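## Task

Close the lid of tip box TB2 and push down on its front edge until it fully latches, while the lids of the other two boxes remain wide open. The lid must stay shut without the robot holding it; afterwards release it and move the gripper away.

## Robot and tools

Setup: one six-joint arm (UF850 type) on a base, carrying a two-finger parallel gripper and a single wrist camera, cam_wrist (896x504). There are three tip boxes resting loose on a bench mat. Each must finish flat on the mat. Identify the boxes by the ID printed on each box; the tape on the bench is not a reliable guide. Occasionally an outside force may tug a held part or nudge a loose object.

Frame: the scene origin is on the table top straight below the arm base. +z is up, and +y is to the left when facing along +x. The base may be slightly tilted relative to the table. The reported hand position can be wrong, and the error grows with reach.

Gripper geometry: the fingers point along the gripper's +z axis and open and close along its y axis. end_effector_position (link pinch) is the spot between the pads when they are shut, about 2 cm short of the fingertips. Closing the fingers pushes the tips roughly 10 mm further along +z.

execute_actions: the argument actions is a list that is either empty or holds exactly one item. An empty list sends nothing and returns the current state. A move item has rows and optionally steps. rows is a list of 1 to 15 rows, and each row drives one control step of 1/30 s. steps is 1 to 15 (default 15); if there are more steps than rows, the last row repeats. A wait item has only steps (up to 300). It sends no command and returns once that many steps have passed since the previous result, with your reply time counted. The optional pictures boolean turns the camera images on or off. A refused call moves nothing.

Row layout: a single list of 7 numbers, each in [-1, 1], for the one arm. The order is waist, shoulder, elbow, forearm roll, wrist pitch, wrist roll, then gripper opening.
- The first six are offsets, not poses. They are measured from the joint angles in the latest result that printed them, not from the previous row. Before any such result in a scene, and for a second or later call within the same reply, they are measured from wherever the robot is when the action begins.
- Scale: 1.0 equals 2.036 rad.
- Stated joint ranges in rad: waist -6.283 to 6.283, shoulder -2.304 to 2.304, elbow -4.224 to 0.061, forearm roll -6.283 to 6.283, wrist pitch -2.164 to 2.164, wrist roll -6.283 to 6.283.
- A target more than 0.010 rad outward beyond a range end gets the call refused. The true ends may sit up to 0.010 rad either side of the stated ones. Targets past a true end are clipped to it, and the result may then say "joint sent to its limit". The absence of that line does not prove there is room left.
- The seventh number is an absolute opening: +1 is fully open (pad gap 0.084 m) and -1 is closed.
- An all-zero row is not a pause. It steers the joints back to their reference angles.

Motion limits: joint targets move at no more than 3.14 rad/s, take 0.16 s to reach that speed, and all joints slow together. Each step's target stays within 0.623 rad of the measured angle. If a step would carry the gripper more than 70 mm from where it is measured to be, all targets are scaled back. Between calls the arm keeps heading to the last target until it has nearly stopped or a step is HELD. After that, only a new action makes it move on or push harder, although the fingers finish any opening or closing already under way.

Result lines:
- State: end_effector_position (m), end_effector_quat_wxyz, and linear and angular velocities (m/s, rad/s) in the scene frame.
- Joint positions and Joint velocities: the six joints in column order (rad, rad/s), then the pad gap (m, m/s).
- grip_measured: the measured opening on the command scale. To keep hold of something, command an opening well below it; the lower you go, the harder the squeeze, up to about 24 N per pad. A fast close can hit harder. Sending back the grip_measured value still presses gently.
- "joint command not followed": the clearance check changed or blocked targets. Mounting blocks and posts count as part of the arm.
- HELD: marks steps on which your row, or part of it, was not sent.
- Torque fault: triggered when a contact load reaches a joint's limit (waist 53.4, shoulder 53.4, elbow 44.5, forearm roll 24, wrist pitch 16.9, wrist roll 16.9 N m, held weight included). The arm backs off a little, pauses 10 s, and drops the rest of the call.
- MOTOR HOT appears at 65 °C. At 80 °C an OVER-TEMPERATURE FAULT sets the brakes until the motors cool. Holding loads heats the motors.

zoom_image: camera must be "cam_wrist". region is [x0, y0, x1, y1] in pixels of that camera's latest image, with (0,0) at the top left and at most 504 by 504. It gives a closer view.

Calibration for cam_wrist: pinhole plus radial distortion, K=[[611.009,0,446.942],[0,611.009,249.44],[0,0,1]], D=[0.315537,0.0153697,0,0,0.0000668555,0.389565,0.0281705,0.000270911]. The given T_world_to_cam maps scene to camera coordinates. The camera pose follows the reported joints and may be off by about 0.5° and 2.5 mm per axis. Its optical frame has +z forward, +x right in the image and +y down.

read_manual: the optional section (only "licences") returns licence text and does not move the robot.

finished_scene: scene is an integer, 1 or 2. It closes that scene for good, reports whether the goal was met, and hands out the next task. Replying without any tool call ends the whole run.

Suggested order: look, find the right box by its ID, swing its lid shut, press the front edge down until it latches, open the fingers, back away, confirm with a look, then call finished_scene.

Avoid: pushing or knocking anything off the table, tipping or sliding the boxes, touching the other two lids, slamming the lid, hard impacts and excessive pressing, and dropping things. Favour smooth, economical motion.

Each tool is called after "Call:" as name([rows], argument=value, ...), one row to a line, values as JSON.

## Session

Call:
execute_actions(actions=[])

Scene clock: 0.00 s of 8400.00 s.
end_effector_position=(+0.5372, +0.4382, +0.2611) grip_measured=+1.00 end_effector_quat_wxyz=(-0.175, -0.028, +0.984, -0.004) end_effector_velocity=(-0.001, +0.001, -0.000) end_effector_angular_velocity=(+0.001, +0.001, -0.000)
Joint positions: [ 0.837 -1.244 -1.85  -0.832 -1.048 -1.646  0.084]
Joint velocities: [ 0.    -0.001  0.     0.001  0.002  0.001  0.   ]
camera_calibration (this result's frames):
cam_wrist: T_world_to_cam=[[-0.0531028, 0.998453, 0.0165062, -0.385655], [0.944747, 0.0555871, -0.323053, -0.388246], [-0.323471, -0.00156081, -0.946237, 0.555741], [0, 0, 0, 1]] pos_world=[0.52608, 0.407507, 0.406804]

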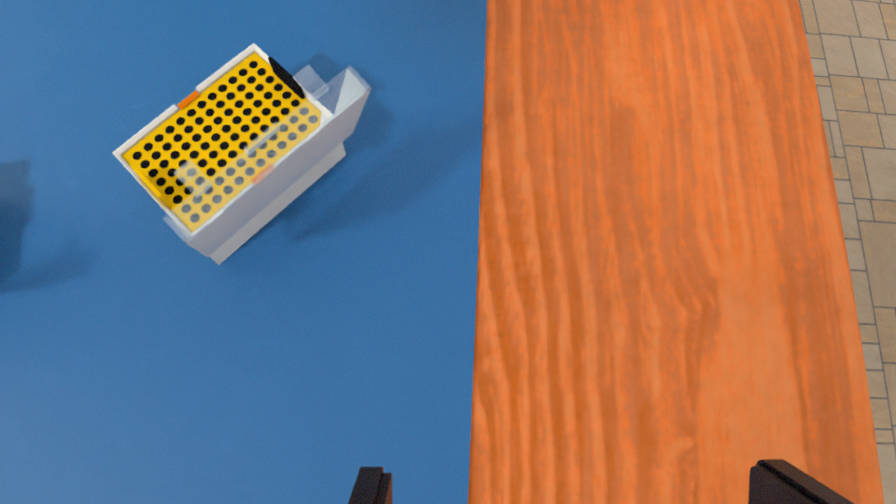

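Call:
execute_actions([
  {"rows": [[0.03844,0.02623,0.0499,0.0042,-0.00367,0.03764,1],[0.07688,0.05246,0.0998,0.00841,-0.00733,0.07529,1],[0.11532,0.07868,0.14971,0.01261,-0.011,0.11293,1],[0.15377,0.10491,0.19961,0.01682,-0.01467,0.15057,1],[0.19221,0.13114,0.24951,0.02102,-0.01834,0.18821,1],[0.23065,0.15737,0.29941,0.02522,-0.022,0.22586,1],[0.26909,0.1836,0.34931,0.02943,-0.02567,0.2635,1],[0.30753,0.20982,0.39922,0.03363,-0.02934,0.30114,1],[0.34597,0.23605,0.44912,0.03784,-0.03301,0.33878,1],[0.38441,0.26228,0.49902,0.04204,-0.03667,0.37643,1],[0.42285,0.28851,0.54892,0.04624,-0.04034,0.41407,1],[0.4613,0.31474,0.59882,0.05045,-0.04401,0.45171,1],[0.49974,0.34096,0.64873,0.05465,-0.04768,0.48935,1],[0.53818,0.36719,0.69863,0.05886,-0.05134,0.527,1],[0.57662,0.39342,0.74853,0.06306,-0.05501,0.56464,1]], "steps": 15},
], pictures=false)

Call:
execute_actions([
  {"steps": 25},
])

Scene clock: 29.47 s of 8400.00 s.
end_effector_position=(+0.4493, +0.4287, +0.4165) grip_measured=+1.00 end_effector_quat_wxyz=(-0.135, -0.023, +0.991, -0.003) end_effector_velocity=(-0.104, -0.077, +0.389) end_effector_angular_velocity=(+0.107, -0.247, -0.233)
Joint positions: [ 1.096 -1.055 -1.548 -0.802 -1.074 -1.391  0.084]
Joint velocities: [ 0.589  0.566  0.586  0.093 -0.08   0.585  0.   ]
Steps of this call (steps 1 to 90: nothing new was sent; then 25.97 s passed at rest; steps 91 to 105: all 15 steps of this action). Readings (joint positions):
91: [0.838 -1.244 -1.849 -0.832 -1.048 -1.646]
92: [0.842 -1.240 -1.842 -0.832 -1.049 -1.640]
94: [0.876 -1.216 -1.795 -0.828 -1.052 -1.605]
98: [0.955 -1.163 -1.697 -0.819 -1.059 -1.531]
105: the state above

Scene clock: 30.30 s of 8400.00 s.
end_effector_position=(+0.2759, +0.2692, +0.6120) grip_measured=+1.00 end_effector_quat_wxyz=(-0.009, +0.022, +0.999, +0.030) end_effector_velocity=(-0.215, -0.323, -0.025) end_effector_angular_velocity=(-0.101, -0.409, +0.072)
Joint positions: [ 1.638 -0.664 -0.963 -0.739 -1.129 -0.857  0.084]
Joint velocities: [ 0.594  0.353  0.893  0.055 -0.049  0.57  -0.   ]
Steps of this call (steps 1 to 25: the robot went on to your last target). Readings (joint positions):
1: [1.116 -1.036 -1.529 -0.799 -1.077 -1.372]
2: [1.135 -1.016 -1.510 -0.796 -1.080 -1.352]
4: [1.175 -0.978 -1.470 -0.789 -1.085 -1.313]
8: [1.258 -0.906 -1.387 -0.778 -1.095 -1.229]
25: the state above
camera_calibration (this result's frames):
cam_wrist: T_world_to_cam=[[0.0425681, 0.996265, 0.0751273, -0.298291], [0.99906, -0.043065, 0.00500502, -0.207912], [0.00822168, 0.0748437, -0.997161, 0.722074], [0, 0, 0, 1]] pos_world=[0.214478, 0.234181, 0.743475]

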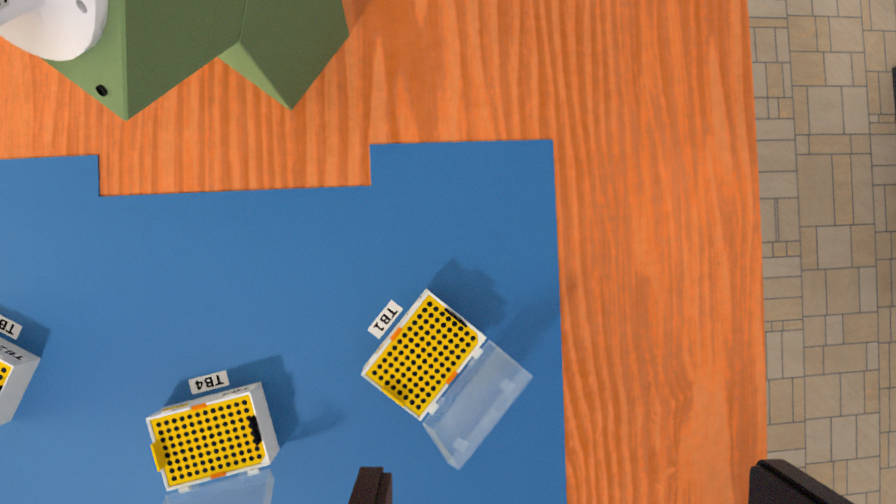

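Call:
execute_actions([
  {"steps": 25},
])

Scene clock: 35.60 s of 8400.00 s.
end_effector_position=(+0.2270, +0.0328, +0.5199) grip_measured=+1.00 end_effector_quat_wxyz=(+0.171, -0.001, +0.985, +0.000) end_effector_velocity=(-0.000, -0.000, +0.000) end_effector_angular_velocity=(-0.000, -0.000, +0.001)
Joint positions: [ 2.011 -0.443 -0.326 -0.704 -1.16  -0.497  0.084]
Joint velocities: [ 0.001 -0.     0.     0.     0.    -0.001  0.   ]
Steps of this call (steps 1 to 45: the robot went on to your last target; steps 46 to 110: nothing new was sent; then 1.63 s passed at rest). Readings (joint positions):
1: [1.658 -0.653 -0.933 -0.737 -1.131 -0.838]
2: [1.676 -0.642 -0.902 -0.736 -1.132 -0.820]
4: [1.712 -0.621 -0.841 -0.732 -1.135 -0.786]
8: [1.784 -0.578 -0.717 -0.725 -1.141 -0.717]
110: the state above
The arm was judged still, so your last target was given up. Only a new action makes it travel on or press farther. Fingers that are still opening or closing keep moving.
camera_calibration (this result's frames):
cam_wrist: T_world_to_cam=[[-0.00758171, 0.999883, 0.0133157, -0.010318], [0.93337, 0.00229768, 0.35891, -0.339282], [0.358837, 0.0151496, -0.933277, 0.537425], [0, 0, 0, 1]] pos_world=[0.123749, 0.00295457, 0.623475]

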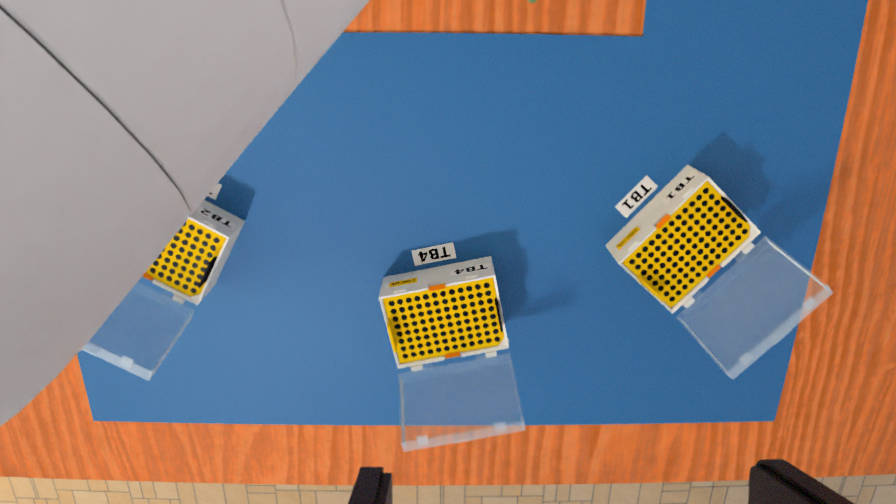

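Call:
zoom_image(camera="cam_wrist", region=[80, 170, 280, 390])

Call:
zoom_image(camera="cam_wrist", region=[360, 225, 540, 460])

Call:
zoom_image(camera="cam_wrist", region=[590, 150, 840, 390])

Region (80, 170, 280, 390) of cam_wrist's 896x504 image, scaled by 2.291, with more detail than that image has; it fills the left 458 columns of this view, and the rest is white.

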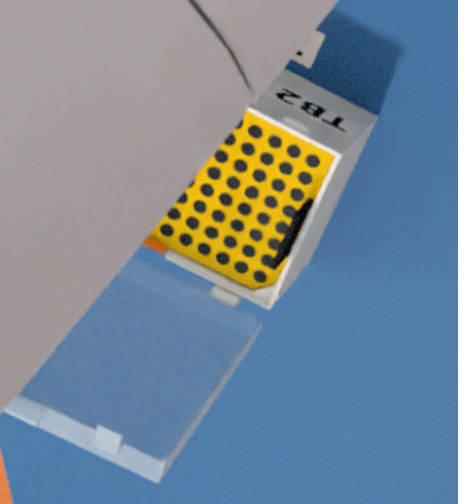

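Region (360, 225, 540, 460) of cam_wrist's 896x504 image, scaled by 2.145, with more detail than that image has; it fills the left 386 columns of this view, and the rest is white.

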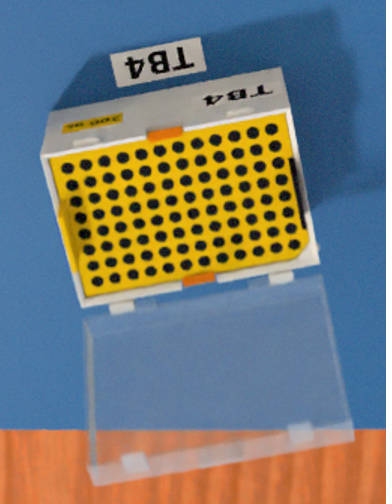

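Region (590, 150, 840, 390) of cam_wrist's 896x504 image, scaled by 2.016, with more detail than that image has; it fills the top 484 rows of this view, and the rest is white.

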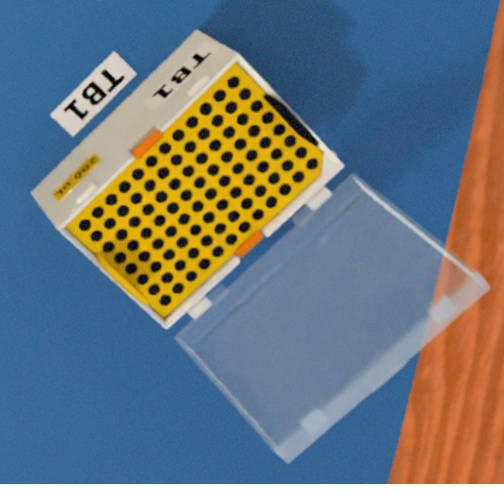

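Call:
execute_actions([
  {"rows": [[-0.04365,0.01056,0.00049,0.0122,0.02676,-0.02061,1],[-0.08729,0.02113,0.00098,0.02439,0.05352,-0.04122,1],[-0.13094,0.03169,0.00148,0.03659,0.08028,-0.06183,1],[-0.17458,0.04225,0.00197,0.04879,0.10705,-0.08244,1],[-0.21823,0.05282,0.00246,0.06098,0.13381,-0.10305,1],[-0.26188,0.06338,0.00295,0.07318,0.16057,-0.12366,1],[-0.30552,0.07394,0.00344,0.08538,0.18733,-0.14427,1],[-0.34917,0.08451,0.00394,0.09757,0.21409,-0.16487,1],[-0.39281,0.09507,0.00443,0.10977,0.24085,-0.18548,1],[-0.43646,0.10563,0.00492,0.12197,0.26761,-0.20609,1],[-0.48011,0.1162,0.00541,0.13416,0.29437,-0.2267,1],[-0.52375,0.12676,0.0059,0.14636,0.32114,-0.24731,1],[-0.5674,0.13732,0.0064,0.15856,0.3479,-0.26792,1],[-0.61104,0.14789,0.00689,0.17075,0.37466,-0.28853,1],[-0.65469,0.15845,0.00738,0.18295,0.40142,-0.30914,1]], "steps": 15},
], pictures=false)

Call:
execute_actions([
  {"steps": 30},
], pictures=false)

Scene clock: 107.73 s of 8400.00 s.
end_effector_position=(+0.1967, +0.0625, +0.4502) grip_measured=+1.00 end_effector_quat_wxyz=(-0.314, +0.200, +0.926, -0.067) end_effector_velocity=(+0.123, +0.194, -0.149) end_effector_angular_velocity=(+0.192, +1.908, -2.114)
Joint positions: [ 1.166 -0.238 -0.317 -0.468 -0.642 -0.896  0.084]
Joint velocities: [-2.387  0.579  0.028  0.664  1.456 -1.122  0.   ]
Steps of this call (steps 1 to 90: nothing new was sent; then 68.63 s passed at rest; steps 91 to 105: all 15 steps of this action). Readings (joint positions):
91: [2.011 -0.443 -0.326 -0.704 -1.160 -0.497]
92: [2.004 -0.441 -0.326 -0.702 -1.155 -0.501]
94: [1.947 -0.428 -0.325 -0.685 -1.119 -0.529]
98: [1.716 -0.372 -0.323 -0.621 -0.979 -0.636]
105: the state above

Scene clock: 108.73 s of 8400.00 s.
end_effector_position=(+0.2560, +0.0905, +0.4008) grip_measured=+1.00 end_effector_quat_wxyz=(-0.435, +0.405, +0.804, +0.005) end_effector_velocity=(-0.000, -0.001, -0.000) end_effector_angular_velocity=(-0.002, +0.001, +0.000)
Joint positions: [ 0.679 -0.121 -0.311 -0.331 -0.343 -1.126  0.084]
Joint velocities: [-0.002  0.001  0.001 -0.    -0.001  0.     0.   ]
Steps of this call (steps 1 to 30: the robot went on to your last target). Readings (joint positions):
1: [1.088 -0.220 -0.316 -0.446 -0.595 -0.932]
2: [1.015 -0.202 -0.315 -0.426 -0.550 -0.967]
4: [0.883 -0.170 -0.313 -0.389 -0.469 -1.029]
8: [0.715 -0.129 -0.311 -0.342 -0.366 -1.108]
30: the state above
The arm was judged still, so your last target was given up. Only a new action makes it travel on or press farther. Fingers that are still opening or closing keep moving.

Call:
execute_actions(actions=[])

Scene clock: 130.80 s of 8400.00 s.
end_effector_position=(+0.2560, +0.0905, +0.4008) grip_measured=+1.00 end_effector_quat_wxyz=(-0.435, +0.405, +0.804, +0.005) end_effector_velocity=(-0.000, +0.000, +0.000) end_effector_angular_velocity=(+0.000, -0.000, +0.001)
Joint positions: [ 0.678 -0.121 -0.311 -0.331 -0.343 -1.126  0.084]
Joint velocities: [ 0.001 -0.    -0.     0.     0.    -0.    -0.   ]
Steps of this call (steps 1 to 90: nothing new was sent; then 19.07 s passed at rest). Readings (joint positions):
1: [0.679 -0.121 -0.311 -0.331 -0.343 -1.126]
2: [0.678 -0.121 -0.311 -0.331 -0.343 -1.126]
4: [0.678 -0.121 -0.311 -0.331 -0.343 -1.126]
8: [0.678 -0.121 -0.311 -0.331 -0.343 -1.126]
90: the state above
camera_calibration (this result's frames):
cam_wrist: T_world_to_cam=[[0.665273, 0.667904, -0.333641, -0.0694106], [0.310185, -0.65375, -0.690215, 0.315594], [-0.679115, 0.355691, -0.642096, 0.533244], [0, 0, 0, 1]] pos_world=[0.310418, 0.0630091, 0.537063]

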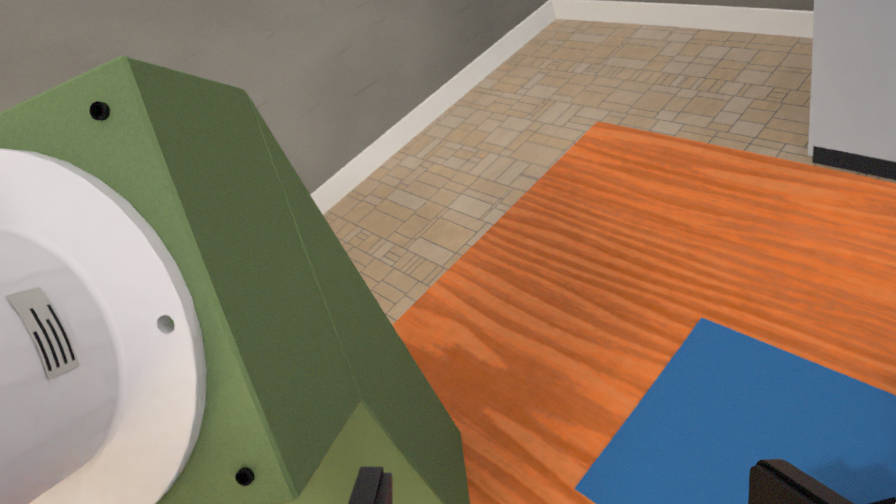

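Call:
execute_actions([
  {"rows": [[-0.04364,0.01058,0.00049,0.01218,0.02677,-0.02062,1],[-0.08729,0.02117,0.00099,0.02436,0.05354,-0.04124,1],[-0.13093,0.03175,0.00148,0.03654,0.08031,-0.06187,1],[-0.17458,0.04233,0.00197,0.04872,0.10709,-0.08249,1],[-0.21822,0.05292,0.00246,0.06090,0.13386,-0.10311,1],[-0.26186,0.06350,0.00296,0.07308,0.16063,-0.12373,1],[-0.30551,0.07408,0.00345,0.08526,0.18740,-0.14435,1],[-0.34915,0.08467,0.00394,0.09743,0.21417,-0.16498,1],[-0.39280,0.09525,0.00443,0.10961,0.24094,-0.18560,1],[-0.43644,0.10583,0.00493,0.12179,0.26771,-0.20622,1],[-0.48008,0.11642,0.00542,0.13397,0.29448,-0.22684,1],[-0.52373,0.12700,0.00591,0.14615,0.32126,-0.24746,1],[-0.56737,0.13758,0.00640,0.15833,0.34803,-0.26809,1],[-0.61102,0.14817,0.00690,0.17051,0.37480,-0.28871,1],[-0.65466,0.15875,0.00739,0.18269,0.40157,-0.30933,1]], "steps": 15},
], pictures=false)

Scene clock: 139.73 s of 8400.00 s.
end_effector_position=(+0.3645, +0.0341, +0.2984) grip_measured=+1.00 end_effector_quat_wxyz=(-0.375, +0.639, +0.666, +0.085) end_effector_velocity=(+0.256, -0.249, -0.235) end_effector_angular_velocity=(-0.525, -0.447, -1.128)
Joint positions: [ 0.16   0.009 -0.305 -0.182 -0.015 -1.379  0.084]
Joint velocities: [-1.03   0.32   0.016  0.366  0.802 -0.617 -0.   ]
Steps of this call (steps 1 to 90: nothing new was sent; then 5.43 s passed at rest; steps 91 to 105: all 15 steps of this action). Readings (joint positions):
91: [0.678 -0.120 -0.311 -0.331 -0.343 -1.127]
92: [0.671 -0.119 -0.310 -0.329 -0.337 -1.131]
94: [0.614 -0.105 -0.310 -0.313 -0.302 -1.158]
98: [0.432 -0.061 -0.308 -0.263 -0.192 -1.242]
105: the state above

Call:
execute_actions([
  {"steps": 45},
])

Scene clock: 146.20 s of 8400.00 s.
end_effector_position=(+0.4033, -0.3147, +0.1904) grip_measured=+1.00 end_effector_quat_wxyz=(+0.000, +0.863, +0.505, +0.001) end_effector_velocity=(+0.001, -0.000, +0.000) end_effector_angular_velocity=(-0.000, -0.002, +0.001)
Joint positions: [-0.654  0.203 -0.296  0.041  0.475 -1.756  0.084]
Joint velocities: [ 0.001  0.001  0.    -0.001  0.001  0.     0.   ]
Steps of this call (steps 1 to 45: the robot went on to your last target; steps 46 to 110: nothing new was sent; then 2.80 s passed at rest). Readings (joint positions):
1: [0.126 0.020 -0.304 -0.170 0.012 -1.400]
2: [0.094 0.031 -0.304 -0.158 0.039 -1.420]
4: [0.029 0.050 -0.303 -0.136 0.087 -1.458]
8: [-0.100 0.082 -0.302 -0.099 0.168 -1.520]
110: the state above
The arm was judged still, so your last target was given up. Only a new action makes it travel on or press farther. Fingers that are still opening or closing keep moving.
camera_calibration (this result's frames):
cam_wrist: T_world_to_cam=[[0.87184, -0.489509, 0.0165964, -0.481151], [-0.489774, -0.871589, 0.0212934, -0.0215757], [0.00404195, -0.0266929, -0.999636, 0.314481], [0, 0, 0, 1]] pos_world=[0.407649, -0.245939, 0.322811]

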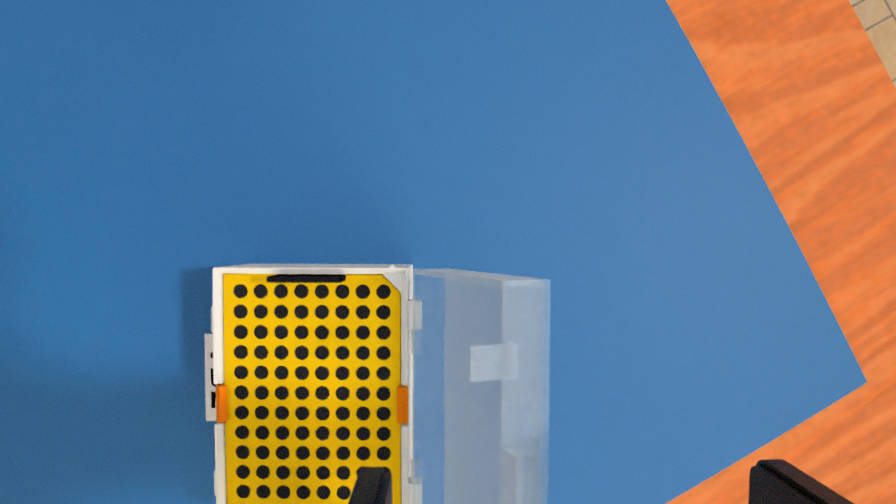

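Call:
execute_actions([
  {"rows": [[-0.001372,-0.007847,-0.003052,-0.002198,0.004750,0.001140,1],[-0.002745,-0.015693,-0.006104,-0.004396,0.009500,0.002280,1],[-0.004117,-0.023540,-0.009156,-0.006593,0.014250,0.003419,1],[-0.005489,-0.031387,-0.012208,-0.008791,0.018999,0.004559,1],[-0.006862,-0.039234,-0.015260,-0.010989,0.023749,0.005699,1],[-0.008234,-0.047080,-0.018312,-0.013187,0.028499,0.006839,1],[-0.009606,-0.054927,-0.021364,-0.015385,0.033249,0.007979,1],[-0.010979,-0.062774,-0.024417,-0.017582,0.037999,0.009118,1],[-0.012351,-0.070621,-0.027469,-0.019780,0.042749,0.010258,1],[-0.013723,-0.078467,-0.030521,-0.021978,0.047499,0.011398,1],[-0.015096,-0.086314,-0.033573,-0.024176,0.052249,0.012538,1],[-0.016468,-0.094161,-0.036625,-0.026374,0.056998,0.013678,1],[-0.017840,-0.102008,-0.039677,-0.028571,0.061748,0.014817,1],[-0.019213,-0.109854,-0.042729,-0.030769,0.066498,0.015957,1],[-0.020585,-0.117701,-0.045781,-0.032967,0.071248,0.017097,1]], "steps": 15},
], pictures=false)

Scene clock: 230.73 s of 8400.00 s.
end_effector_position=(+0.3955, -0.3195, +0.1475) grip_measured=+1.00 end_effector_quat_wxyz=(+0.000, +0.863, +0.505, +0.000) end_effector_velocity=(-0.029, -0.006, -0.118) end_effector_angular_velocity=(+0.005, -0.003, -0.005)
Joint positions: [-0.685  0.026 -0.364 -0.009  0.581 -1.73   0.084]
Joint velocities: [-0.084 -0.474 -0.185 -0.133  0.288  0.068  0.   ]
Steps of this call (steps 1 to 90: nothing new was sent; then 81.03 s passed at rest; steps 91 to 105: all 15 steps of this action). Readings (joint positions):
91: [-0.654 0.203 -0.296 0.040 0.475 -1.756]
92: [-0.655 0.200 -0.297 0.040 0.476 -1.756]
94: [-0.657 0.186 -0.302 0.036 0.485 -1.754]
98: [-0.666 0.135 -0.322 0.022 0.516 -1.746]
105: the state above

Call:
execute_actions([
  {"steps": 20},
])

Scene clock: 232.57 s of 8400.00 s.
end_effector_position=(+0.3912, -0.3199, +0.1316) grip_measured=+1.00 end_effector_quat_wxyz=(-0.000, +0.864, +0.504, +0.001) end_effector_velocity=(-0.000, +0.001, +0.000) end_effector_angular_velocity=(+0.001, +0.000, +0.001)
Joint positions: [-0.696 -0.037 -0.389 -0.027  0.62  -1.721  0.084]
Joint velocities: [ 0.001  0.001  0.002 -0.    -0.     0.    -0.   ]
Steps of this call (steps 1 to 30: the robot went on to your last target; steps 31 to 55: nothing new was sent). Readings (joint positions):
1: [-0.688 0.010 -0.370 -0.013 0.591 -1.728]
2: [-0.690 -0.004 -0.376 -0.017 0.599 -1.726]
4: [-0.694 -0.023 -0.383 -0.023 0.611 -1.723]
8: [-0.696 -0.034 -0.388 -0.026 0.618 -1.722]
55: the state above
The arm was judged still, so your last target was given up. Only a new action makes it travel on or press farther. Fingers that are still opening or closing keep moving.
camera_calibration (this result's frames):
cam_wrist: T_world_to_cam=[[0.871509, -0.490142, 0.0152668, -0.472113], [-0.490372, -0.871242, 0.0217438, -0.0305416], [0.0026435, -0.0264364, -0.999647, 0.256272], [0, 0, 0, 1]] pos_world=[0.395797, -0.251237, 0.264053]

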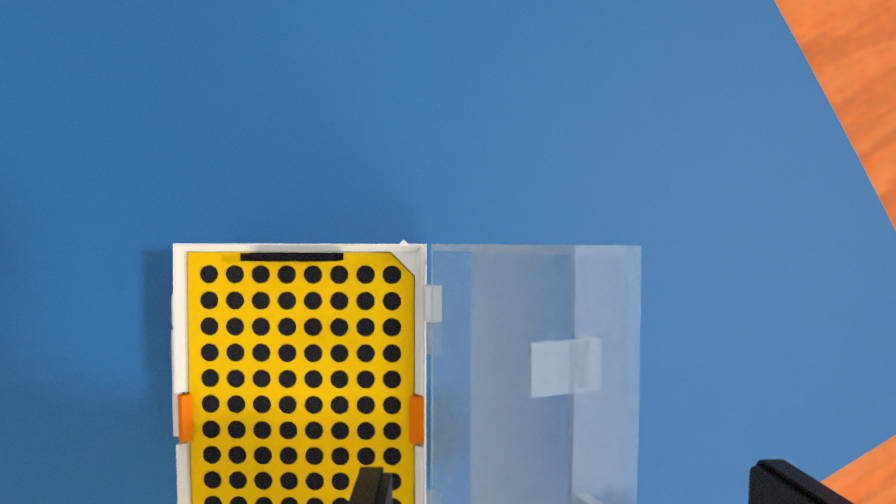

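Call:
execute_actions([
  {"rows": [[0,0,0,0,0,0,0.7],[0,0,0,0,0,0,0.5],[0,0,0,0,0,0,0.3],[0,0,0,0,0,0,0.1],[0,0,0,0,0,0,-0.1],[0,0,0,0,0,0,-0.24]], "steps": 15},
], pictures=false)

Scene clock: 289.87 s of 8400.00 s.
end_effector_position=(+0.3912, -0.3199, +0.1316) grip_measured=-0.25 end_effector_quat_wxyz=(-0.000, +0.864, +0.504, +0.001) end_effector_velocity=(+0.001, -0.000, +0.000) end_effector_angular_velocity=(-0.001, -0.001, +0.000)
Joint positions: [-0.696 -0.037 -0.389 -0.027  0.62  -1.721  0.033]
Joint velocities: [ 0.     0.001 -0.     0.    -0.     0.    -0.005]
Steps of this call (steps 1 to 90: nothing new was sent; then 53.80 s passed at rest; steps 91 to 105: all 15 steps of this action). Readings (joint positions):
91: [-0.696 -0.037 -0.389 -0.027 0.620 -1.721]
92: [-0.696 -0.037 -0.389 -0.027 0.620 -1.721]
94: [-0.696 -0.037 -0.389 -0.027 0.620 -1.721]
98: [-0.696 -0.037 -0.389 -0.027 0.620 -1.721]
105: the state above

Call:
execute_actions([
  {"rows": [[-0.000556,-0.001159,0.001527,-0.000600,0.002711,0.000115,-0.24],[-0.001112,-0.002318,0.003054,-0.001199,0.005421,0.000230,-0.24],[-0.001668,-0.003477,0.004580,-0.001799,0.008132,0.000345,-0.24],[-0.002223,-0.004636,0.006107,-0.002399,0.010842,0.000460,-0.24],[-0.002779,-0.005795,0.007634,-0.002998,0.013553,0.000575,-0.24],[-0.003335,-0.006954,0.009161,-0.003598,0.016263,0.000690,-0.24],[-0.003891,-0.008113,0.010688,-0.004198,0.018974,0.000805,-0.24],[-0.004447,-0.009271,0.012214,-0.004797,0.021684,0.000921,-0.24],[-0.005003,-0.010430,0.013741,-0.005397,0.024395,0.001036,-0.24],[-0.005559,-0.011589,0.015268,-0.005997,0.027105,0.001151,-0.24],[-0.006115,-0.012748,0.016795,-0.006596,0.029816,0.001266,-0.24],[-0.006670,-0.013907,0.018322,-0.007196,0.032526,0.001381,-0.24],[-0.007226,-0.015066,0.019848,-0.007796,0.035237,0.001496,-0.24],[-0.007782,-0.016225,0.021375,-0.008395,0.037947,0.001611,-0.24],[-0.008338,-0.017384,0.022902,-0.008995,0.040658,0.001726,-0.24]], "steps": 15},
], pictures=false)

Scene clock: 301.60 s of 8400.00 s.
end_effector_position=(+0.3725, -0.3096, +0.1314) grip_measured=-0.26 end_effector_quat_wxyz=(+0.000, +0.864, +0.504, +0.001) end_effector_velocity=(-0.049, +0.028, +0.002) end_effector_angular_velocity=(+0.000, -0.000, -0.002)
Joint positions: [-0.709 -0.064 -0.354 -0.04   0.682 -1.719  0.033]
Joint velocities: [-0.034 -0.069  0.093 -0.037  0.162  0.008 -0.   ]
Steps of this call (steps 1 to 15: the robot went on to your last target; steps 16 to 90: nothing new was sent; then 8.23 s passed at rest; steps 91 to 105: all 15 steps of this action). Readings (joint positions):
91: [-0.696 -0.037 -0.389 -0.027 0.620 -1.721]
92: [-0.696 -0.037 -0.388 -0.027 0.621 -1.721]
94: [-0.697 -0.040 -0.386 -0.028 0.626 -1.721]
98: [-0.701 -0.047 -0.375 -0.032 0.644 -1.720]
105: the state above

Call:
execute_actions([
  {"steps": 15},
])

Scene clock: 303.13 s of 8400.00 s.
end_effector_position=(+0.3665, -0.3062, +0.1316) grip_measured=-0.26 end_effector_quat_wxyz=(+0.000, +0.864, +0.504, +0.001) end_effector_velocity=(-0.000, -0.000, +0.000) end_effector_angular_velocity=(-0.001, +0.000, -0.000)
Joint positions: [-0.713 -0.072 -0.342 -0.045  0.702 -1.718  0.033]
Joint velocities: [-0.001  0.     0.     0.     0.001 -0.     0.   ]
Steps of this call (steps 1 to 30: the robot went on to your last target; steps 31 to 46: nothing new was sent). Readings (joint positions):
1: [-0.710 -0.066 -0.351 -0.042 0.687 -1.718]
2: [-0.711 -0.068 -0.348 -0.043 0.692 -1.718]
4: [-0.712 -0.070 -0.345 -0.044 0.697 -1.718]
8: [-0.713 -0.072 -0.343 -0.045 0.701 -1.718]
46: the state above
The arm was judged still, so your last target was given up. Only a new action makes it travel on or press farther. Fingers that are still opening or closing keep moving.
camera_calibration (this result's frames):
cam_wrist: T_world_to_cam=[[0.87129, -0.490514, 0.0158148, -0.44394], [-0.490761, -0.871009, 0.0223032, -0.0305001], [0.00283477, -0.0271938, -0.999626, 0.256399], [0, 0, 0, 1]] pos_world=[0.371105, -0.237352, 0.264004]

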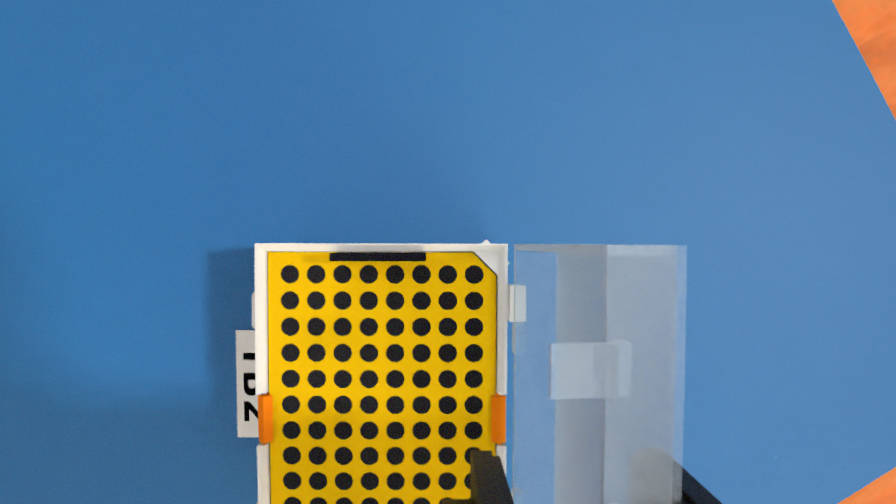

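Call:
execute_actions([
  {"rows": [[-0.000622,-0.001566,0.001360,-0.000597,0.002953,-0.000012,-0.24],[-0.001245,-0.003131,0.002719,-0.001194,0.005906,-0.000024,-0.24],[-0.001867,-0.004697,0.004079,-0.001791,0.008860,-0.000036,-0.24],[-0.002490,-0.006262,0.005439,-0.002389,0.011813,-0.000048,-0.24],[-0.003112,-0.007828,0.006799,-0.002986,0.014766,-0.000060,-0.24],[-0.003734,-0.009394,0.008158,-0.003583,0.017719,-0.000072,-0.24],[-0.004357,-0.010959,0.009518,-0.004180,0.020672,-0.000084,-0.24],[-0.004979,-0.012525,0.010878,-0.004777,0.023626,-0.000095,-0.24],[-0.005602,-0.014090,0.012238,-0.005374,0.026579,-0.000107,-0.24],[-0.006224,-0.015656,0.013597,-0.005971,0.029532,-0.000119,-0.24],[-0.006846,-0.017222,0.014957,-0.006568,0.032485,-0.000131,-0.24],[-0.007469,-0.018787,0.016317,-0.007166,0.035438,-0.000143,-0.24],[-0.008091,-0.020353,0.017677,-0.007763,0.038392,-0.000155,-0.24],[-0.008714,-0.021918,0.019036,-0.008360,0.041345,-0.000167,-0.24],[-0.009336,-0.023484,0.020396,-0.008957,0.044298,-0.000179,-0.24]], "steps": 15},
], pictures=false)

Scene clock: 315.23 s of 8400.00 s.
end_effector_position=(+0.3478, -0.2957, +0.1312) grip_measured=-0.26 end_effector_quat_wxyz=(+0.000, +0.864, +0.504, +0.001) end_effector_velocity=(-0.047, +0.027, +0.001) end_effector_angular_velocity=(-0.002, -0.005, -0.001)
Joint positions: [-0.727 -0.108 -0.311 -0.059  0.77  -1.718  0.033]
Joint velocities: [-0.037 -0.094  0.081 -0.036  0.18  -0.001 -0.   ]
Steps of this call (steps 1 to 90: nothing new was sent; then 8.60 s passed at rest; steps 91 to 105: all 15 steps of this action). Readings (joint positions):
91: [-0.713 -0.072 -0.342 -0.045 0.703 -1.718]
92: [-0.713 -0.073 -0.342 -0.045 0.704 -1.718]
94: [-0.715 -0.076 -0.339 -0.046 0.709 -1.718]
98: [-0.719 -0.086 -0.330 -0.050 0.729 -1.718]
105: the state above

Call:
execute_actions([
  {"steps": 20},
])

Scene clock: 317.93 s of 8400.00 s.
end_effector_position=(+0.3418, -0.2922, +0.1314) grip_measured=-0.26 end_effector_quat_wxyz=(+0.001, +0.864, +0.504, +0.001) end_effector_velocity=(+0.000, -0.001, +0.000) end_effector_angular_velocity=(-0.002, -0.001, +0.000)
Joint positions: [-0.732 -0.12  -0.301 -0.063  0.793 -1.718  0.033]
Joint velocities: [-0.     0.001 -0.     0.001  0.001 -0.001 -0.   ]
Steps of this call (steps 1 to 30: the robot went on to your last target; steps 31 to 81: nothing new was sent). Readings (joint positions):
1: [-0.729 -0.111 -0.308 -0.060 0.776 -1.718]
2: [-0.730 -0.114 -0.306 -0.061 0.781 -1.718]
4: [-0.731 -0.118 -0.303 -0.062 0.787 -1.718]
8: [-0.732 -0.120 -0.301 -0.063 0.792 -1.718]
81: the state above
The arm was judged still, so your last target was given up. Only a new action makes it travel on or press farther. Fingers that are still opening or closing keep moving.
camera_calibration (this result's frames):
cam_wrist: T_world_to_cam=[[0.871151, -0.490734, 0.0165938, -0.415717], [-0.491002, -0.870876, 0.0221995, -0.0303142], [0.0035571, -0.0274867, -0.999616, 0.256337], [0, 0, 0, 1]] pos_world=[0.346356, -0.223361, 0.263809]

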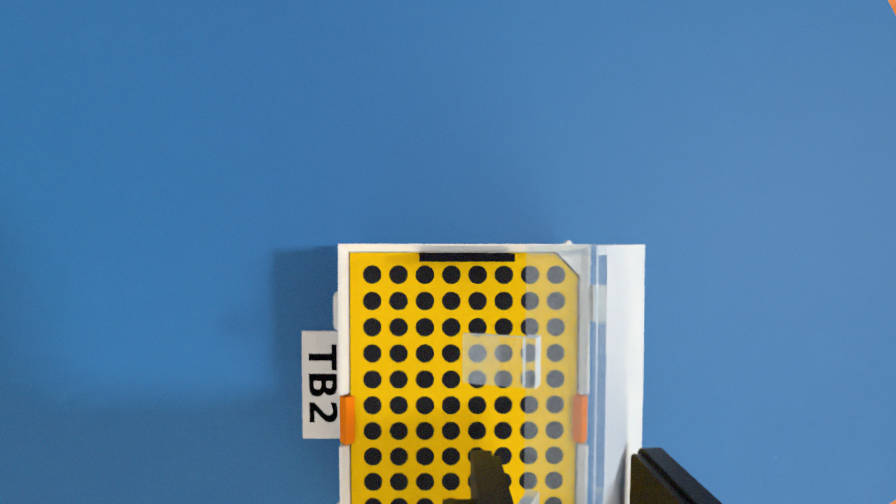

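Call:
execute_actions([
  {"rows": [[-0.001187,-0.004803,0.001264,-0.001716,0.010535,-0.000066,-0.224],[-0.002373,-0.009605,0.002527,-0.003433,0.021070,-0.000133,-0.208],[-0.003560,-0.014408,0.003791,-0.005149,0.031605,-0.000199,-0.192],[-0.004746,-0.019210,0.005054,-0.006866,0.042139,-0.000265,-0.176],[-0.005933,-0.024013,0.006318,-0.008582,0.052674,-0.000332,-0.16],[-0.007120,-0.028815,0.007581,-0.010298,0.063209,-0.000398,-0.144],[-0.008306,-0.033618,0.008845,-0.012015,0.073744,-0.000464,-0.128],[-0.009493,-0.038420,0.010108,-0.013731,0.084279,-0.000531,-0.112],[-0.010679,-0.043223,0.011372,-0.015448,0.094814,-0.000597,-0.096],[-0.011866,-0.048025,0.012635,-0.017164,0.105349,-0.000663,-0.08],[-0.013053,-0.052828,0.013899,-0.018880,0.115884,-0.000730,-0.064],[-0.014239,-0.057630,0.015162,-0.020597,0.126418,-0.000796,-0.048],[-0.015426,-0.062433,0.016426,-0.022313,0.136953,-0.000862,-0.032],[-0.016612,-0.067235,0.017689,-0.024030,0.147488,-0.000929,-0.016],[-0.017799,-0.072038,0.018953,-0.025746,0.158023,-0.000995,0]], "steps": 15},
], pictures=false)

Scene clock: 414.20 s of 8400.00 s.
end_effector_position=(+0.3313, -0.2866, +0.1254) grip_measured=-0.05 end_effector_quat_wxyz=(+0.044, +0.862, +0.504, +0.026) end_effector_velocity=(-0.026, +0.017, -0.006) end_effector_angular_velocity=(-0.130, -0.244, -0.008)
Joint positions: [-0.758 -0.227 -0.273 -0.101  1.026 -1.72   0.042]
Joint velocities: [-0.071 -0.29   0.075 -0.105  0.636 -0.003  0.021]
Steps of this call (steps 1 to 90: nothing new was sent; then 92.77 s passed at rest; steps 91 to 105: all 15 steps of this action). Readings (joint positions):
91: [-0.732 -0.120 -0.301 -0.063 0.793 -1.718]
92: [-0.732 -0.122 -0.300 -0.064 0.796 -1.718]
94: [-0.735 -0.130 -0.298 -0.067 0.815 -1.718]
98: [-0.742 -0.161 -0.290 -0.078 0.882 -1.719]
105: the state above

Call:
execute_actions([
  {"steps": 15},
])

Scene clock: 416.30 s of 8400.00 s.
end_effector_position=(+0.3279, -0.2842, +0.1251) grip_measured=-0.01 end_effector_quat_wxyz=(+0.060, +0.862, +0.503, +0.036) end_effector_velocity=(-0.001, -0.000, +0.000) end_effector_angular_velocity=(-0.000, +0.002, +0.000)
Joint positions: [-0.768 -0.267 -0.262 -0.116  1.114 -1.72   0.044]
Joint velocities: [-0.002  0.001  0.    -0.    -0.001 -0.001  0.   ]
Steps of this call (steps 1 to 30: the robot went on to your last target; steps 31 to 63: nothing new was sent). Readings (joint positions):
1: [-0.761 -0.237 -0.270 -0.105 1.048 -1.720]
2: [-0.763 -0.246 -0.268 -0.108 1.067 -1.720]
4: [-0.766 -0.258 -0.264 -0.112 1.094 -1.720]
8: [-0.768 -0.265 -0.263 -0.115 1.110 -1.720]
63: the state above
The arm was judged still, so your last target was given up. Only a new action makes it travel on or press farther. Fingers that are still opening or closing keep moving.
camera_calibration (this result's frames):
cam_wrist: T_world_to_cam=[[0.860945, -0.484675, 0.154479, -0.411681], [-0.49341, -0.869524, 0.0217671, -0.0287964], [0.123773, -0.0949617, -0.987756, 0.19024], [0, 0, 0, 1]] pos_world=[0.31668, -0.206505, 0.252133]

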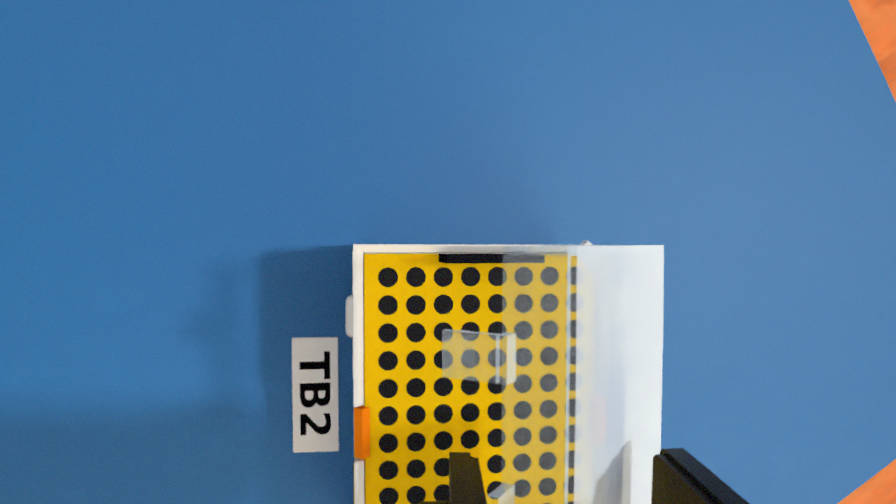

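Call:
execute_actions([
  {"rows": [[-0.001159,-0.006419,-0.000308,-0.001607,0.010597,-0.000792,0.0063],[-0.002318,-0.012838,-0.000615,-0.003214,0.021193,-0.001583,0.0127],[-0.003477,-0.019258,-0.000923,-0.004821,0.031790,-0.002375,0.019],[-0.004636,-0.025677,-0.001231,-0.006428,0.042387,-0.003166,0.0253],[-0.005795,-0.032096,-0.001538,-0.008035,0.052983,-0.003958,0.0317],[-0.006954,-0.038515,-0.001846,-0.009642,0.063580,-0.004749,0.038],[-0.008113,-0.044934,-0.002154,-0.011249,0.074177,-0.005541,0.0443],[-0.009271,-0.051354,-0.002461,-0.012855,0.084773,-0.006332,0.0507],[-0.010430,-0.057773,-0.002769,-0.014462,0.095370,-0.007124,0.057],[-0.011589,-0.064192,-0.003077,-0.016069,0.105967,-0.007915,0.0633],[-0.012748,-0.070611,-0.003384,-0.017676,0.116563,-0.008707,0.0697],[-0.013907,-0.077030,-0.003692,-0.019283,0.127160,-0.009498,0.076],[-0.015066,-0.083450,-0.004000,-0.020890,0.137757,-0.010290,0.0823],[-0.016225,-0.089869,-0.004307,-0.022497,0.148353,-0.011081,0.0887],[-0.017384,-0.096288,-0.004615,-0.024104,0.158950,-0.011873,0.095]], "steps": 15},
], pictures=false)

Scene clock: 431.60 s of 8400.00 s.
end_effector_position=(+0.3202, -0.2802, +0.1164) grip_measured=+0.07 end_effector_quat_wxyz=(+0.104, +0.857, +0.501, +0.062) end_effector_velocity=(-0.024, +0.012, -0.014) end_effector_angular_velocity=(-0.140, -0.242, -0.012)
Joint positions: [-0.794 -0.409 -0.269 -0.151  1.349 -1.738  0.047]
Joint velocities: [-0.071 -0.387 -0.018 -0.097  0.64  -0.048  0.008]
Steps of this call (steps 1 to 90: nothing new was sent; then 11.80 s passed at rest; steps 91 to 105: all 15 steps of this action). Readings (joint positions):
91: [-0.768 -0.267 -0.262 -0.116 1.115 -1.720]
92: [-0.769 -0.269 -0.262 -0.116 1.118 -1.720]
94: [-0.771 -0.280 -0.263 -0.119 1.137 -1.722]
98: [-0.778 -0.321 -0.265 -0.129 1.204 -1.727]
105: the state above

Call:
execute_actions([
  {"steps": 15},
], pictures=false)

Scene clock: 435.77 s of 8400.00 s.
end_effector_position=(+0.3169, -0.2784, +0.1150) grip_measured=+0.08 end_effector_quat_wxyz=(+0.121, +0.855, +0.499, +0.071) end_effector_velocity=(+0.000, -0.000, -0.000) end_effector_angular_velocity=(-0.000, -0.001, +0.001)
Joint positions: [-0.804 -0.463 -0.272 -0.165  1.438 -1.744  0.048]
Joint velocities: [-0.    -0.    -0.    -0.001  0.001 -0.001 -0.   ]
Steps of this call (steps 1 to 30: the robot went on to your last target; steps 31 to 90: nothing new was sent; then 1.17 s passed at rest). Readings (joint positions):
1: [-0.796 -0.422 -0.270 -0.154 1.371 -1.739]
2: [-0.799 -0.435 -0.270 -0.157 1.391 -1.741]
4: [-0.802 -0.451 -0.271 -0.162 1.417 -1.743]
8: [-0.803 -0.460 -0.271 -0.164 1.434 -1.744]
90: the state above
The arm was judged still, so your last target was given up. Only a new action makes it travel on or press farther. Fingers that are still opening or closing keep moving.

Call:
execute_actions([
  {"rows": [[-0.000976,-0.006747,-0.001593,-0.001857,0.009462,-0.001265,0.0982],[-0.001951,-0.013493,-0.003187,-0.003713,0.018925,-0.002530,0.1014],[-0.002927,-0.020240,-0.004780,-0.005570,0.028387,-0.003795,0.1046],[-0.003903,-0.026987,-0.006373,-0.007427,0.037849,-0.005060,0.1078],[-0.004879,-0.033734,-0.007967,-0.009284,0.047312,-0.006325,0.111],[-0.005854,-0.040480,-0.009560,-0.011140,0.056774,-0.007590,0.1142],[-0.006830,-0.047227,-0.011153,-0.012997,0.066236,-0.008855,0.1174],[-0.007806,-0.053974,-0.012747,-0.014854,0.075699,-0.010121,0.1206],[-0.008782,-0.060721,-0.014340,-0.016711,0.085161,-0.011386,0.1238],[-0.009757,-0.067467,-0.015933,-0.018567,0.094623,-0.012651,0.127],[-0.010733,-0.074214,-0.017527,-0.020424,0.104086,-0.013916,0.1302],[-0.011709,-0.080961,-0.019120,-0.022281,0.113548,-0.015181,0.1334],[-0.012685,-0.087708,-0.020713,-0.024138,0.123010,-0.016446,0.1366],[-0.013660,-0.094454,-0.022307,-0.025994,0.132473,-0.017711,0.1398],[-0.014636,-0.101201,-0.023900,-0.027851,0.141935,-0.018976,0.143]], "steps": 15},
], pictures=false)

Scene clock: 448.43 s of 8400.00 s.
end_effector_position=(+0.3111, -0.2746, +0.1051) grip_measured=+0.12 end_effector_quat_wxyz=(+0.164, +0.847, +0.496, +0.097) end_effector_velocity=(-0.021, +0.013, -0.019) end_effector_angular_velocity=(-0.136, -0.239, -0.011)
Joint positions: [-0.825 -0.613 -0.307 -0.206  1.649 -1.773  0.049]
Joint velocities: [-0.058 -0.408 -0.096 -0.111  0.571 -0.075  0.004]
Steps of this call (steps 1 to 90: nothing new was sent; then 9.17 s passed at rest; steps 91 to 105: all 15 steps of this action). Readings (joint positions):
91: [-0.804 -0.463 -0.272 -0.165 1.438 -1.744]
92: [-0.804 -0.465 -0.272 -0.165 1.441 -1.745]
94: [-0.806 -0.477 -0.275 -0.169 1.458 -1.747]
98: [-0.812 -0.520 -0.285 -0.180 1.518 -1.755]
105: the state above

Call:
execute_actions([
  {"steps": 15},
])

Scene clock: 452.90 s of 8400.00 s.
end_effector_position=(+0.3080, -0.2728, +0.1030) grip_measured=+0.13 end_effector_quat_wxyz=(+0.180, +0.845, +0.493, +0.106) end_effector_velocity=(-0.001, -0.000, +0.000) end_effector_angular_velocity=(-0.000, +0.002, -0.000)
Joint positions: [-0.834 -0.669 -0.32  -0.221  1.727 -1.783  0.05 ]
Joint velocities: [-0.     0.     0.001  0.001 -0.001  0.    -0.   ]
Steps of this call (steps 1 to 30: the robot went on to your last target; steps 31 to 90: nothing new was sent; then 1.47 s passed at rest). Readings (joint positions):
1: [-0.827 -0.627 -0.310 -0.210 1.668 -1.775]
2: [-0.829 -0.640 -0.313 -0.213 1.685 -1.777]
4: [-0.832 -0.657 -0.317 -0.218 1.709 -1.781]
8: [-0.833 -0.666 -0.320 -0.221 1.723 -1.782]
90: the state above
The arm was judged still, so your last target was given up. Only a new action makes it travel on or press farther. Fingers that are still opening or closing keep moving.
camera_calibration (this result's frames):
cam_wrist: T_world_to_cam=[[0.79035, -0.444941, 0.421159, -0.380528], [-0.49877, -0.86649, 0.0205771, -0.0256806], [0.355775, -0.226325, -0.906753, 0.0562655], [0, 0, 0, 1]] pos_world=[0.267924, -0.17883, 0.21181]

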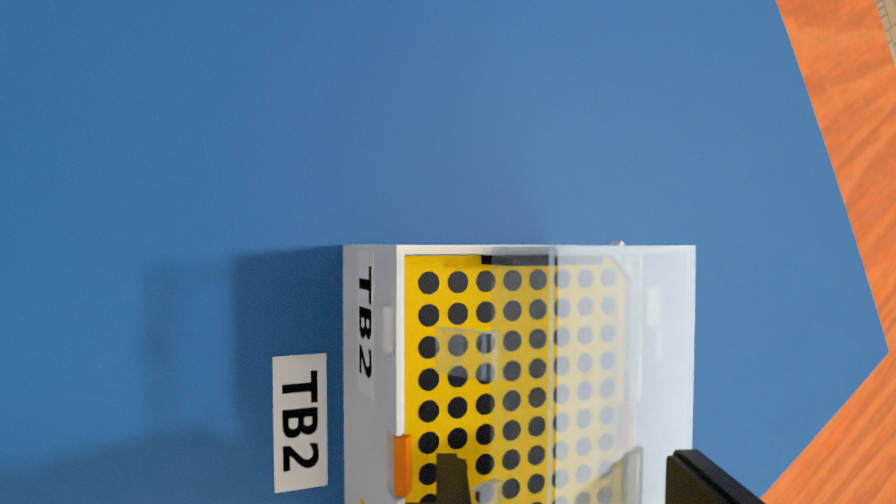

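Call:
execute_actions([
  {"rows": [[-0.000599,-0.004652,-0.001835,-0.001620,0.006035,-0.001131,0.1461],[-0.001198,-0.009305,-0.003670,-0.003240,0.012071,-0.002263,0.1493],[-0.001797,-0.013957,-0.005505,-0.004860,0.018106,-0.003394,0.1524],[-0.002395,-0.018609,-0.007340,-0.006481,0.024141,-0.004526,0.1555],[-0.002994,-0.023261,-0.009175,-0.008101,0.030177,-0.005657,0.1587],[-0.003593,-0.027914,-0.011010,-0.009721,0.036212,-0.006789,0.1618],[-0.004192,-0.032566,-0.012845,-0.011341,0.042247,-0.007920,0.1649],[-0.004791,-0.037218,-0.014680,-0.012961,0.048283,-0.009052,0.1681],[-0.005390,-0.041870,-0.016515,-0.014581,0.054318,-0.010183,0.1712],[-0.005989,-0.046523,-0.018350,-0.016201,0.060353,-0.011315,0.1743],[-0.006588,-0.051175,-0.020185,-0.017821,0.066389,-0.012446,0.1775],[-0.007186,-0.055827,-0.022020,-0.019442,0.072424,-0.013578,0.1806],[-0.007785,-0.060479,-0.023855,-0.021062,0.078459,-0.014709,0.1837],[-0.008384,-0.065132,-0.025690,-0.022682,0.084495,-0.015841,0.1869],[-0.008983,-0.069784,-0.027525,-0.024302,0.090530,-0.016972,0.19]], "steps": 15},
], pictures=false)

Scene clock: 464.00 s of 8400.00 s.
end_effector_position=(+0.3048, -0.2708, +0.0956) grip_measured=+0.17 end_effector_quat_wxyz=(+0.212, +0.837, +0.489, +0.126) end_effector_velocity=(-0.011, +0.008, -0.016) end_effector_angular_velocity=(-0.101, -0.184, -0.004)
Joint positions: [-0.847 -0.774 -0.362 -0.258  1.863 -1.809  0.051]
Joint velocities: [-0.033 -0.281 -0.111 -0.099  0.365 -0.07   0.004]
Steps of this call (steps 1 to 90: nothing new was sent; then 7.60 s passed at rest; steps 91 to 105: all 15 steps of this action). Readings (joint positions):
91: [-0.834 -0.669 -0.320 -0.221 1.727 -1.783]
92: [-0.834 -0.670 -0.321 -0.222 1.729 -1.783]
94: [-0.835 -0.679 -0.324 -0.225 1.740 -1.785]
98: [-0.839 -0.710 -0.336 -0.236 1.780 -1.793]
105: the state above

Call:
execute_actions([
  {"steps": 15},
])

Scene clock: 466.13 s of 8400.00 s.
end_effector_position=(+0.3030, -0.2698, +0.0937) grip_measured=+0.18 end_effector_quat_wxyz=(+0.224, +0.834, +0.487, +0.132) end_effector_velocity=(-0.000, +0.000, +0.000) end_effector_angular_velocity=(+0.000, +0.000, +0.000)
Joint positions: [-0.852 -0.811 -0.376 -0.271  1.911 -1.817  0.052]
Joint velocities: [-0.001  0.     0.001 -0.001 -0.    -0.001  0.   ]
Steps of this call (steps 1 to 30: the robot went on to your last target; steps 31 to 64: nothing new was sent). Readings (joint positions):
1: [-0.848 -0.784 -0.365 -0.261 1.875 -1.811]
2: [-0.849 -0.792 -0.369 -0.264 1.886 -1.813]
4: [-0.851 -0.803 -0.373 -0.268 1.900 -1.815]
8: [-0.852 -0.809 -0.376 -0.270 1.909 -1.817]
64: the state above
The arm was judged still, so your last target was given up. Only a new action makes it travel on or press farther. Fingers that are still opening or closing keep moving.
camera_calibration (this result's frames):
cam_wrist: T_world_to_cam=[[0.74709, -0.421141, 0.514292, -0.360577], [-0.500717, -0.865409, 0.0187085, -0.0242989], [0.437194, -0.271492, -0.857411, 0.00879571], [0, 0, 0, 1]] pos_world=[0.253371, -0.170494, 0.193438]

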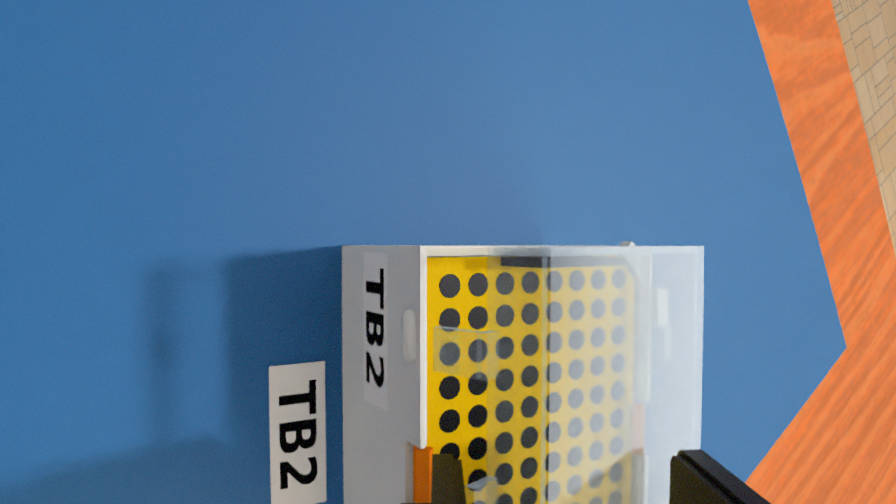

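Call:
execute_actions([
  {"rows": [[0,0,0,0,0,0,0.212],[0,0,0,0,0,0,0.234],[0,0,0,0,0,0,0.256],[0,0,0,0,0,0,0.278],[0,0,0,0,0,0,0.30],[0,0,0,0,0,0,0.322],[0,0,0,0,0,0,0.344],[0,0,0,0,0,0,0.366],[0,0,0,0,0,0,0.388],[0,0,0,0,0,0,0.41],[0,0,0,0,0,0,0.432],[0,0,0,0,0,0,0.454],[0,0,0,0,0,0,0.476],[0,0,0,0,0,0,0.498],[0,0,0,0,0,0,0.52]], "steps": 15},
], pictures=false)

Scene clock: 472.73 s of 8400.00 s.
end_effector_position=(+0.3030, -0.2698, +0.0937) grip_measured=+0.46 end_effector_quat_wxyz=(+0.224, +0.834, +0.487, +0.132) end_effector_velocity=(+0.000, -0.000, -0.000) end_effector_angular_velocity=(-0.002, -0.000, +0.001)
Joint positions: [-0.852 -0.811 -0.376 -0.271  1.911 -1.817  0.063]
Joint velocities: [ 0.     0.    -0.001  0.001 -0.    -0.001  0.027]
Steps of this call (steps 1 to 90: nothing new was sent; then 3.10 s passed at rest; steps 91 to 105: all 15 steps of this action). Readings (joint positions):
91: [-0.852 -0.811 -0.376 -0.271 1.911 -1.817]
92: [-0.852 -0.811 -0.376 -0.271 1.911 -1.817]
94: [-0.852 -0.811 -0.376 -0.271 1.911 -1.817]
98: [-0.852 -0.811 -0.376 -0.271 1.911 -1.817]
105: the state above

Call:
execute_actions([
  {"steps": 20},
])

Scene clock: 475.80 s of 8400.00 s.
end_effector_position=(+0.3030, -0.2698, +0.0937) grip_measured=+0.51 end_effector_quat_wxyz=(+0.224, +0.834, +0.487, +0.132) end_effector_velocity=(+0.000, +0.000, -0.000) end_effector_angular_velocity=(+0.001, -0.000, -0.000)
Joint positions: [-0.852 -0.811 -0.376 -0.271  1.911 -1.817  0.066]
Joint velocities: [ 0.     0.     0.    -0.001 -0.001  0.001  0.   ]
Steps of this call (steps 1 to 15: the robot went on to your last target; steps 16 to 90: nothing new was sent; then 0.07 s passed at rest). Readings (joint positions):
1: [-0.852 -0.811 -0.376 -0.271 1.911 -1.817]
2: [-0.852 -0.811 -0.376 -0.271 1.911 -1.817]
4: [-0.852 -0.811 -0.376 -0.271 1.911 -1.817]
8: [-0.852 -0.811 -0.376 -0.271 1.911 -1.817]
90: the state above
The arm was judged still, so your last target was given up. Only a new action makes it travel on or press farther. Fingers that are still opening or closing keep moving.
camera_calibration (this result's frames):
cam_wrist: T_world_to_cam=[[0.74709, -0.421141, 0.514292, -0.360577], [-0.500717, -0.865409, 0.0187087, -0.024299], [0.437194, -0.271492, -0.857411, 0.00879568], [0, 0, 0, 1]] pos_world=[0.253371, -0.170494, 0.193438]

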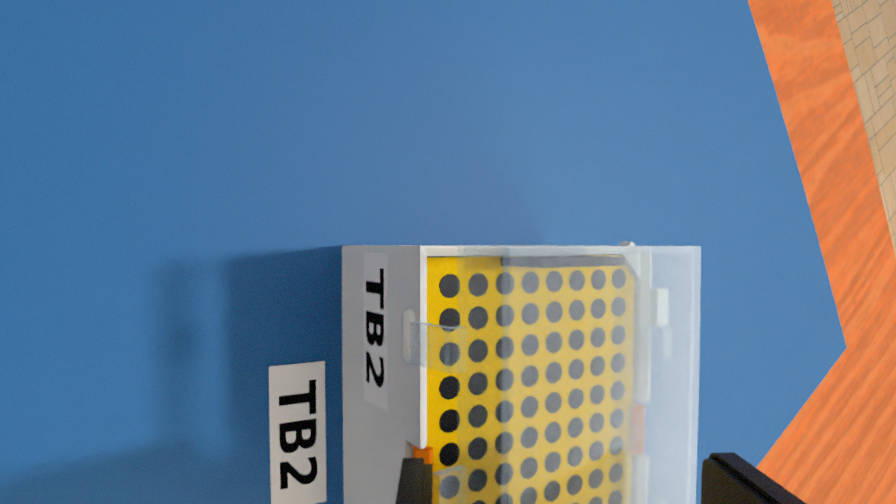

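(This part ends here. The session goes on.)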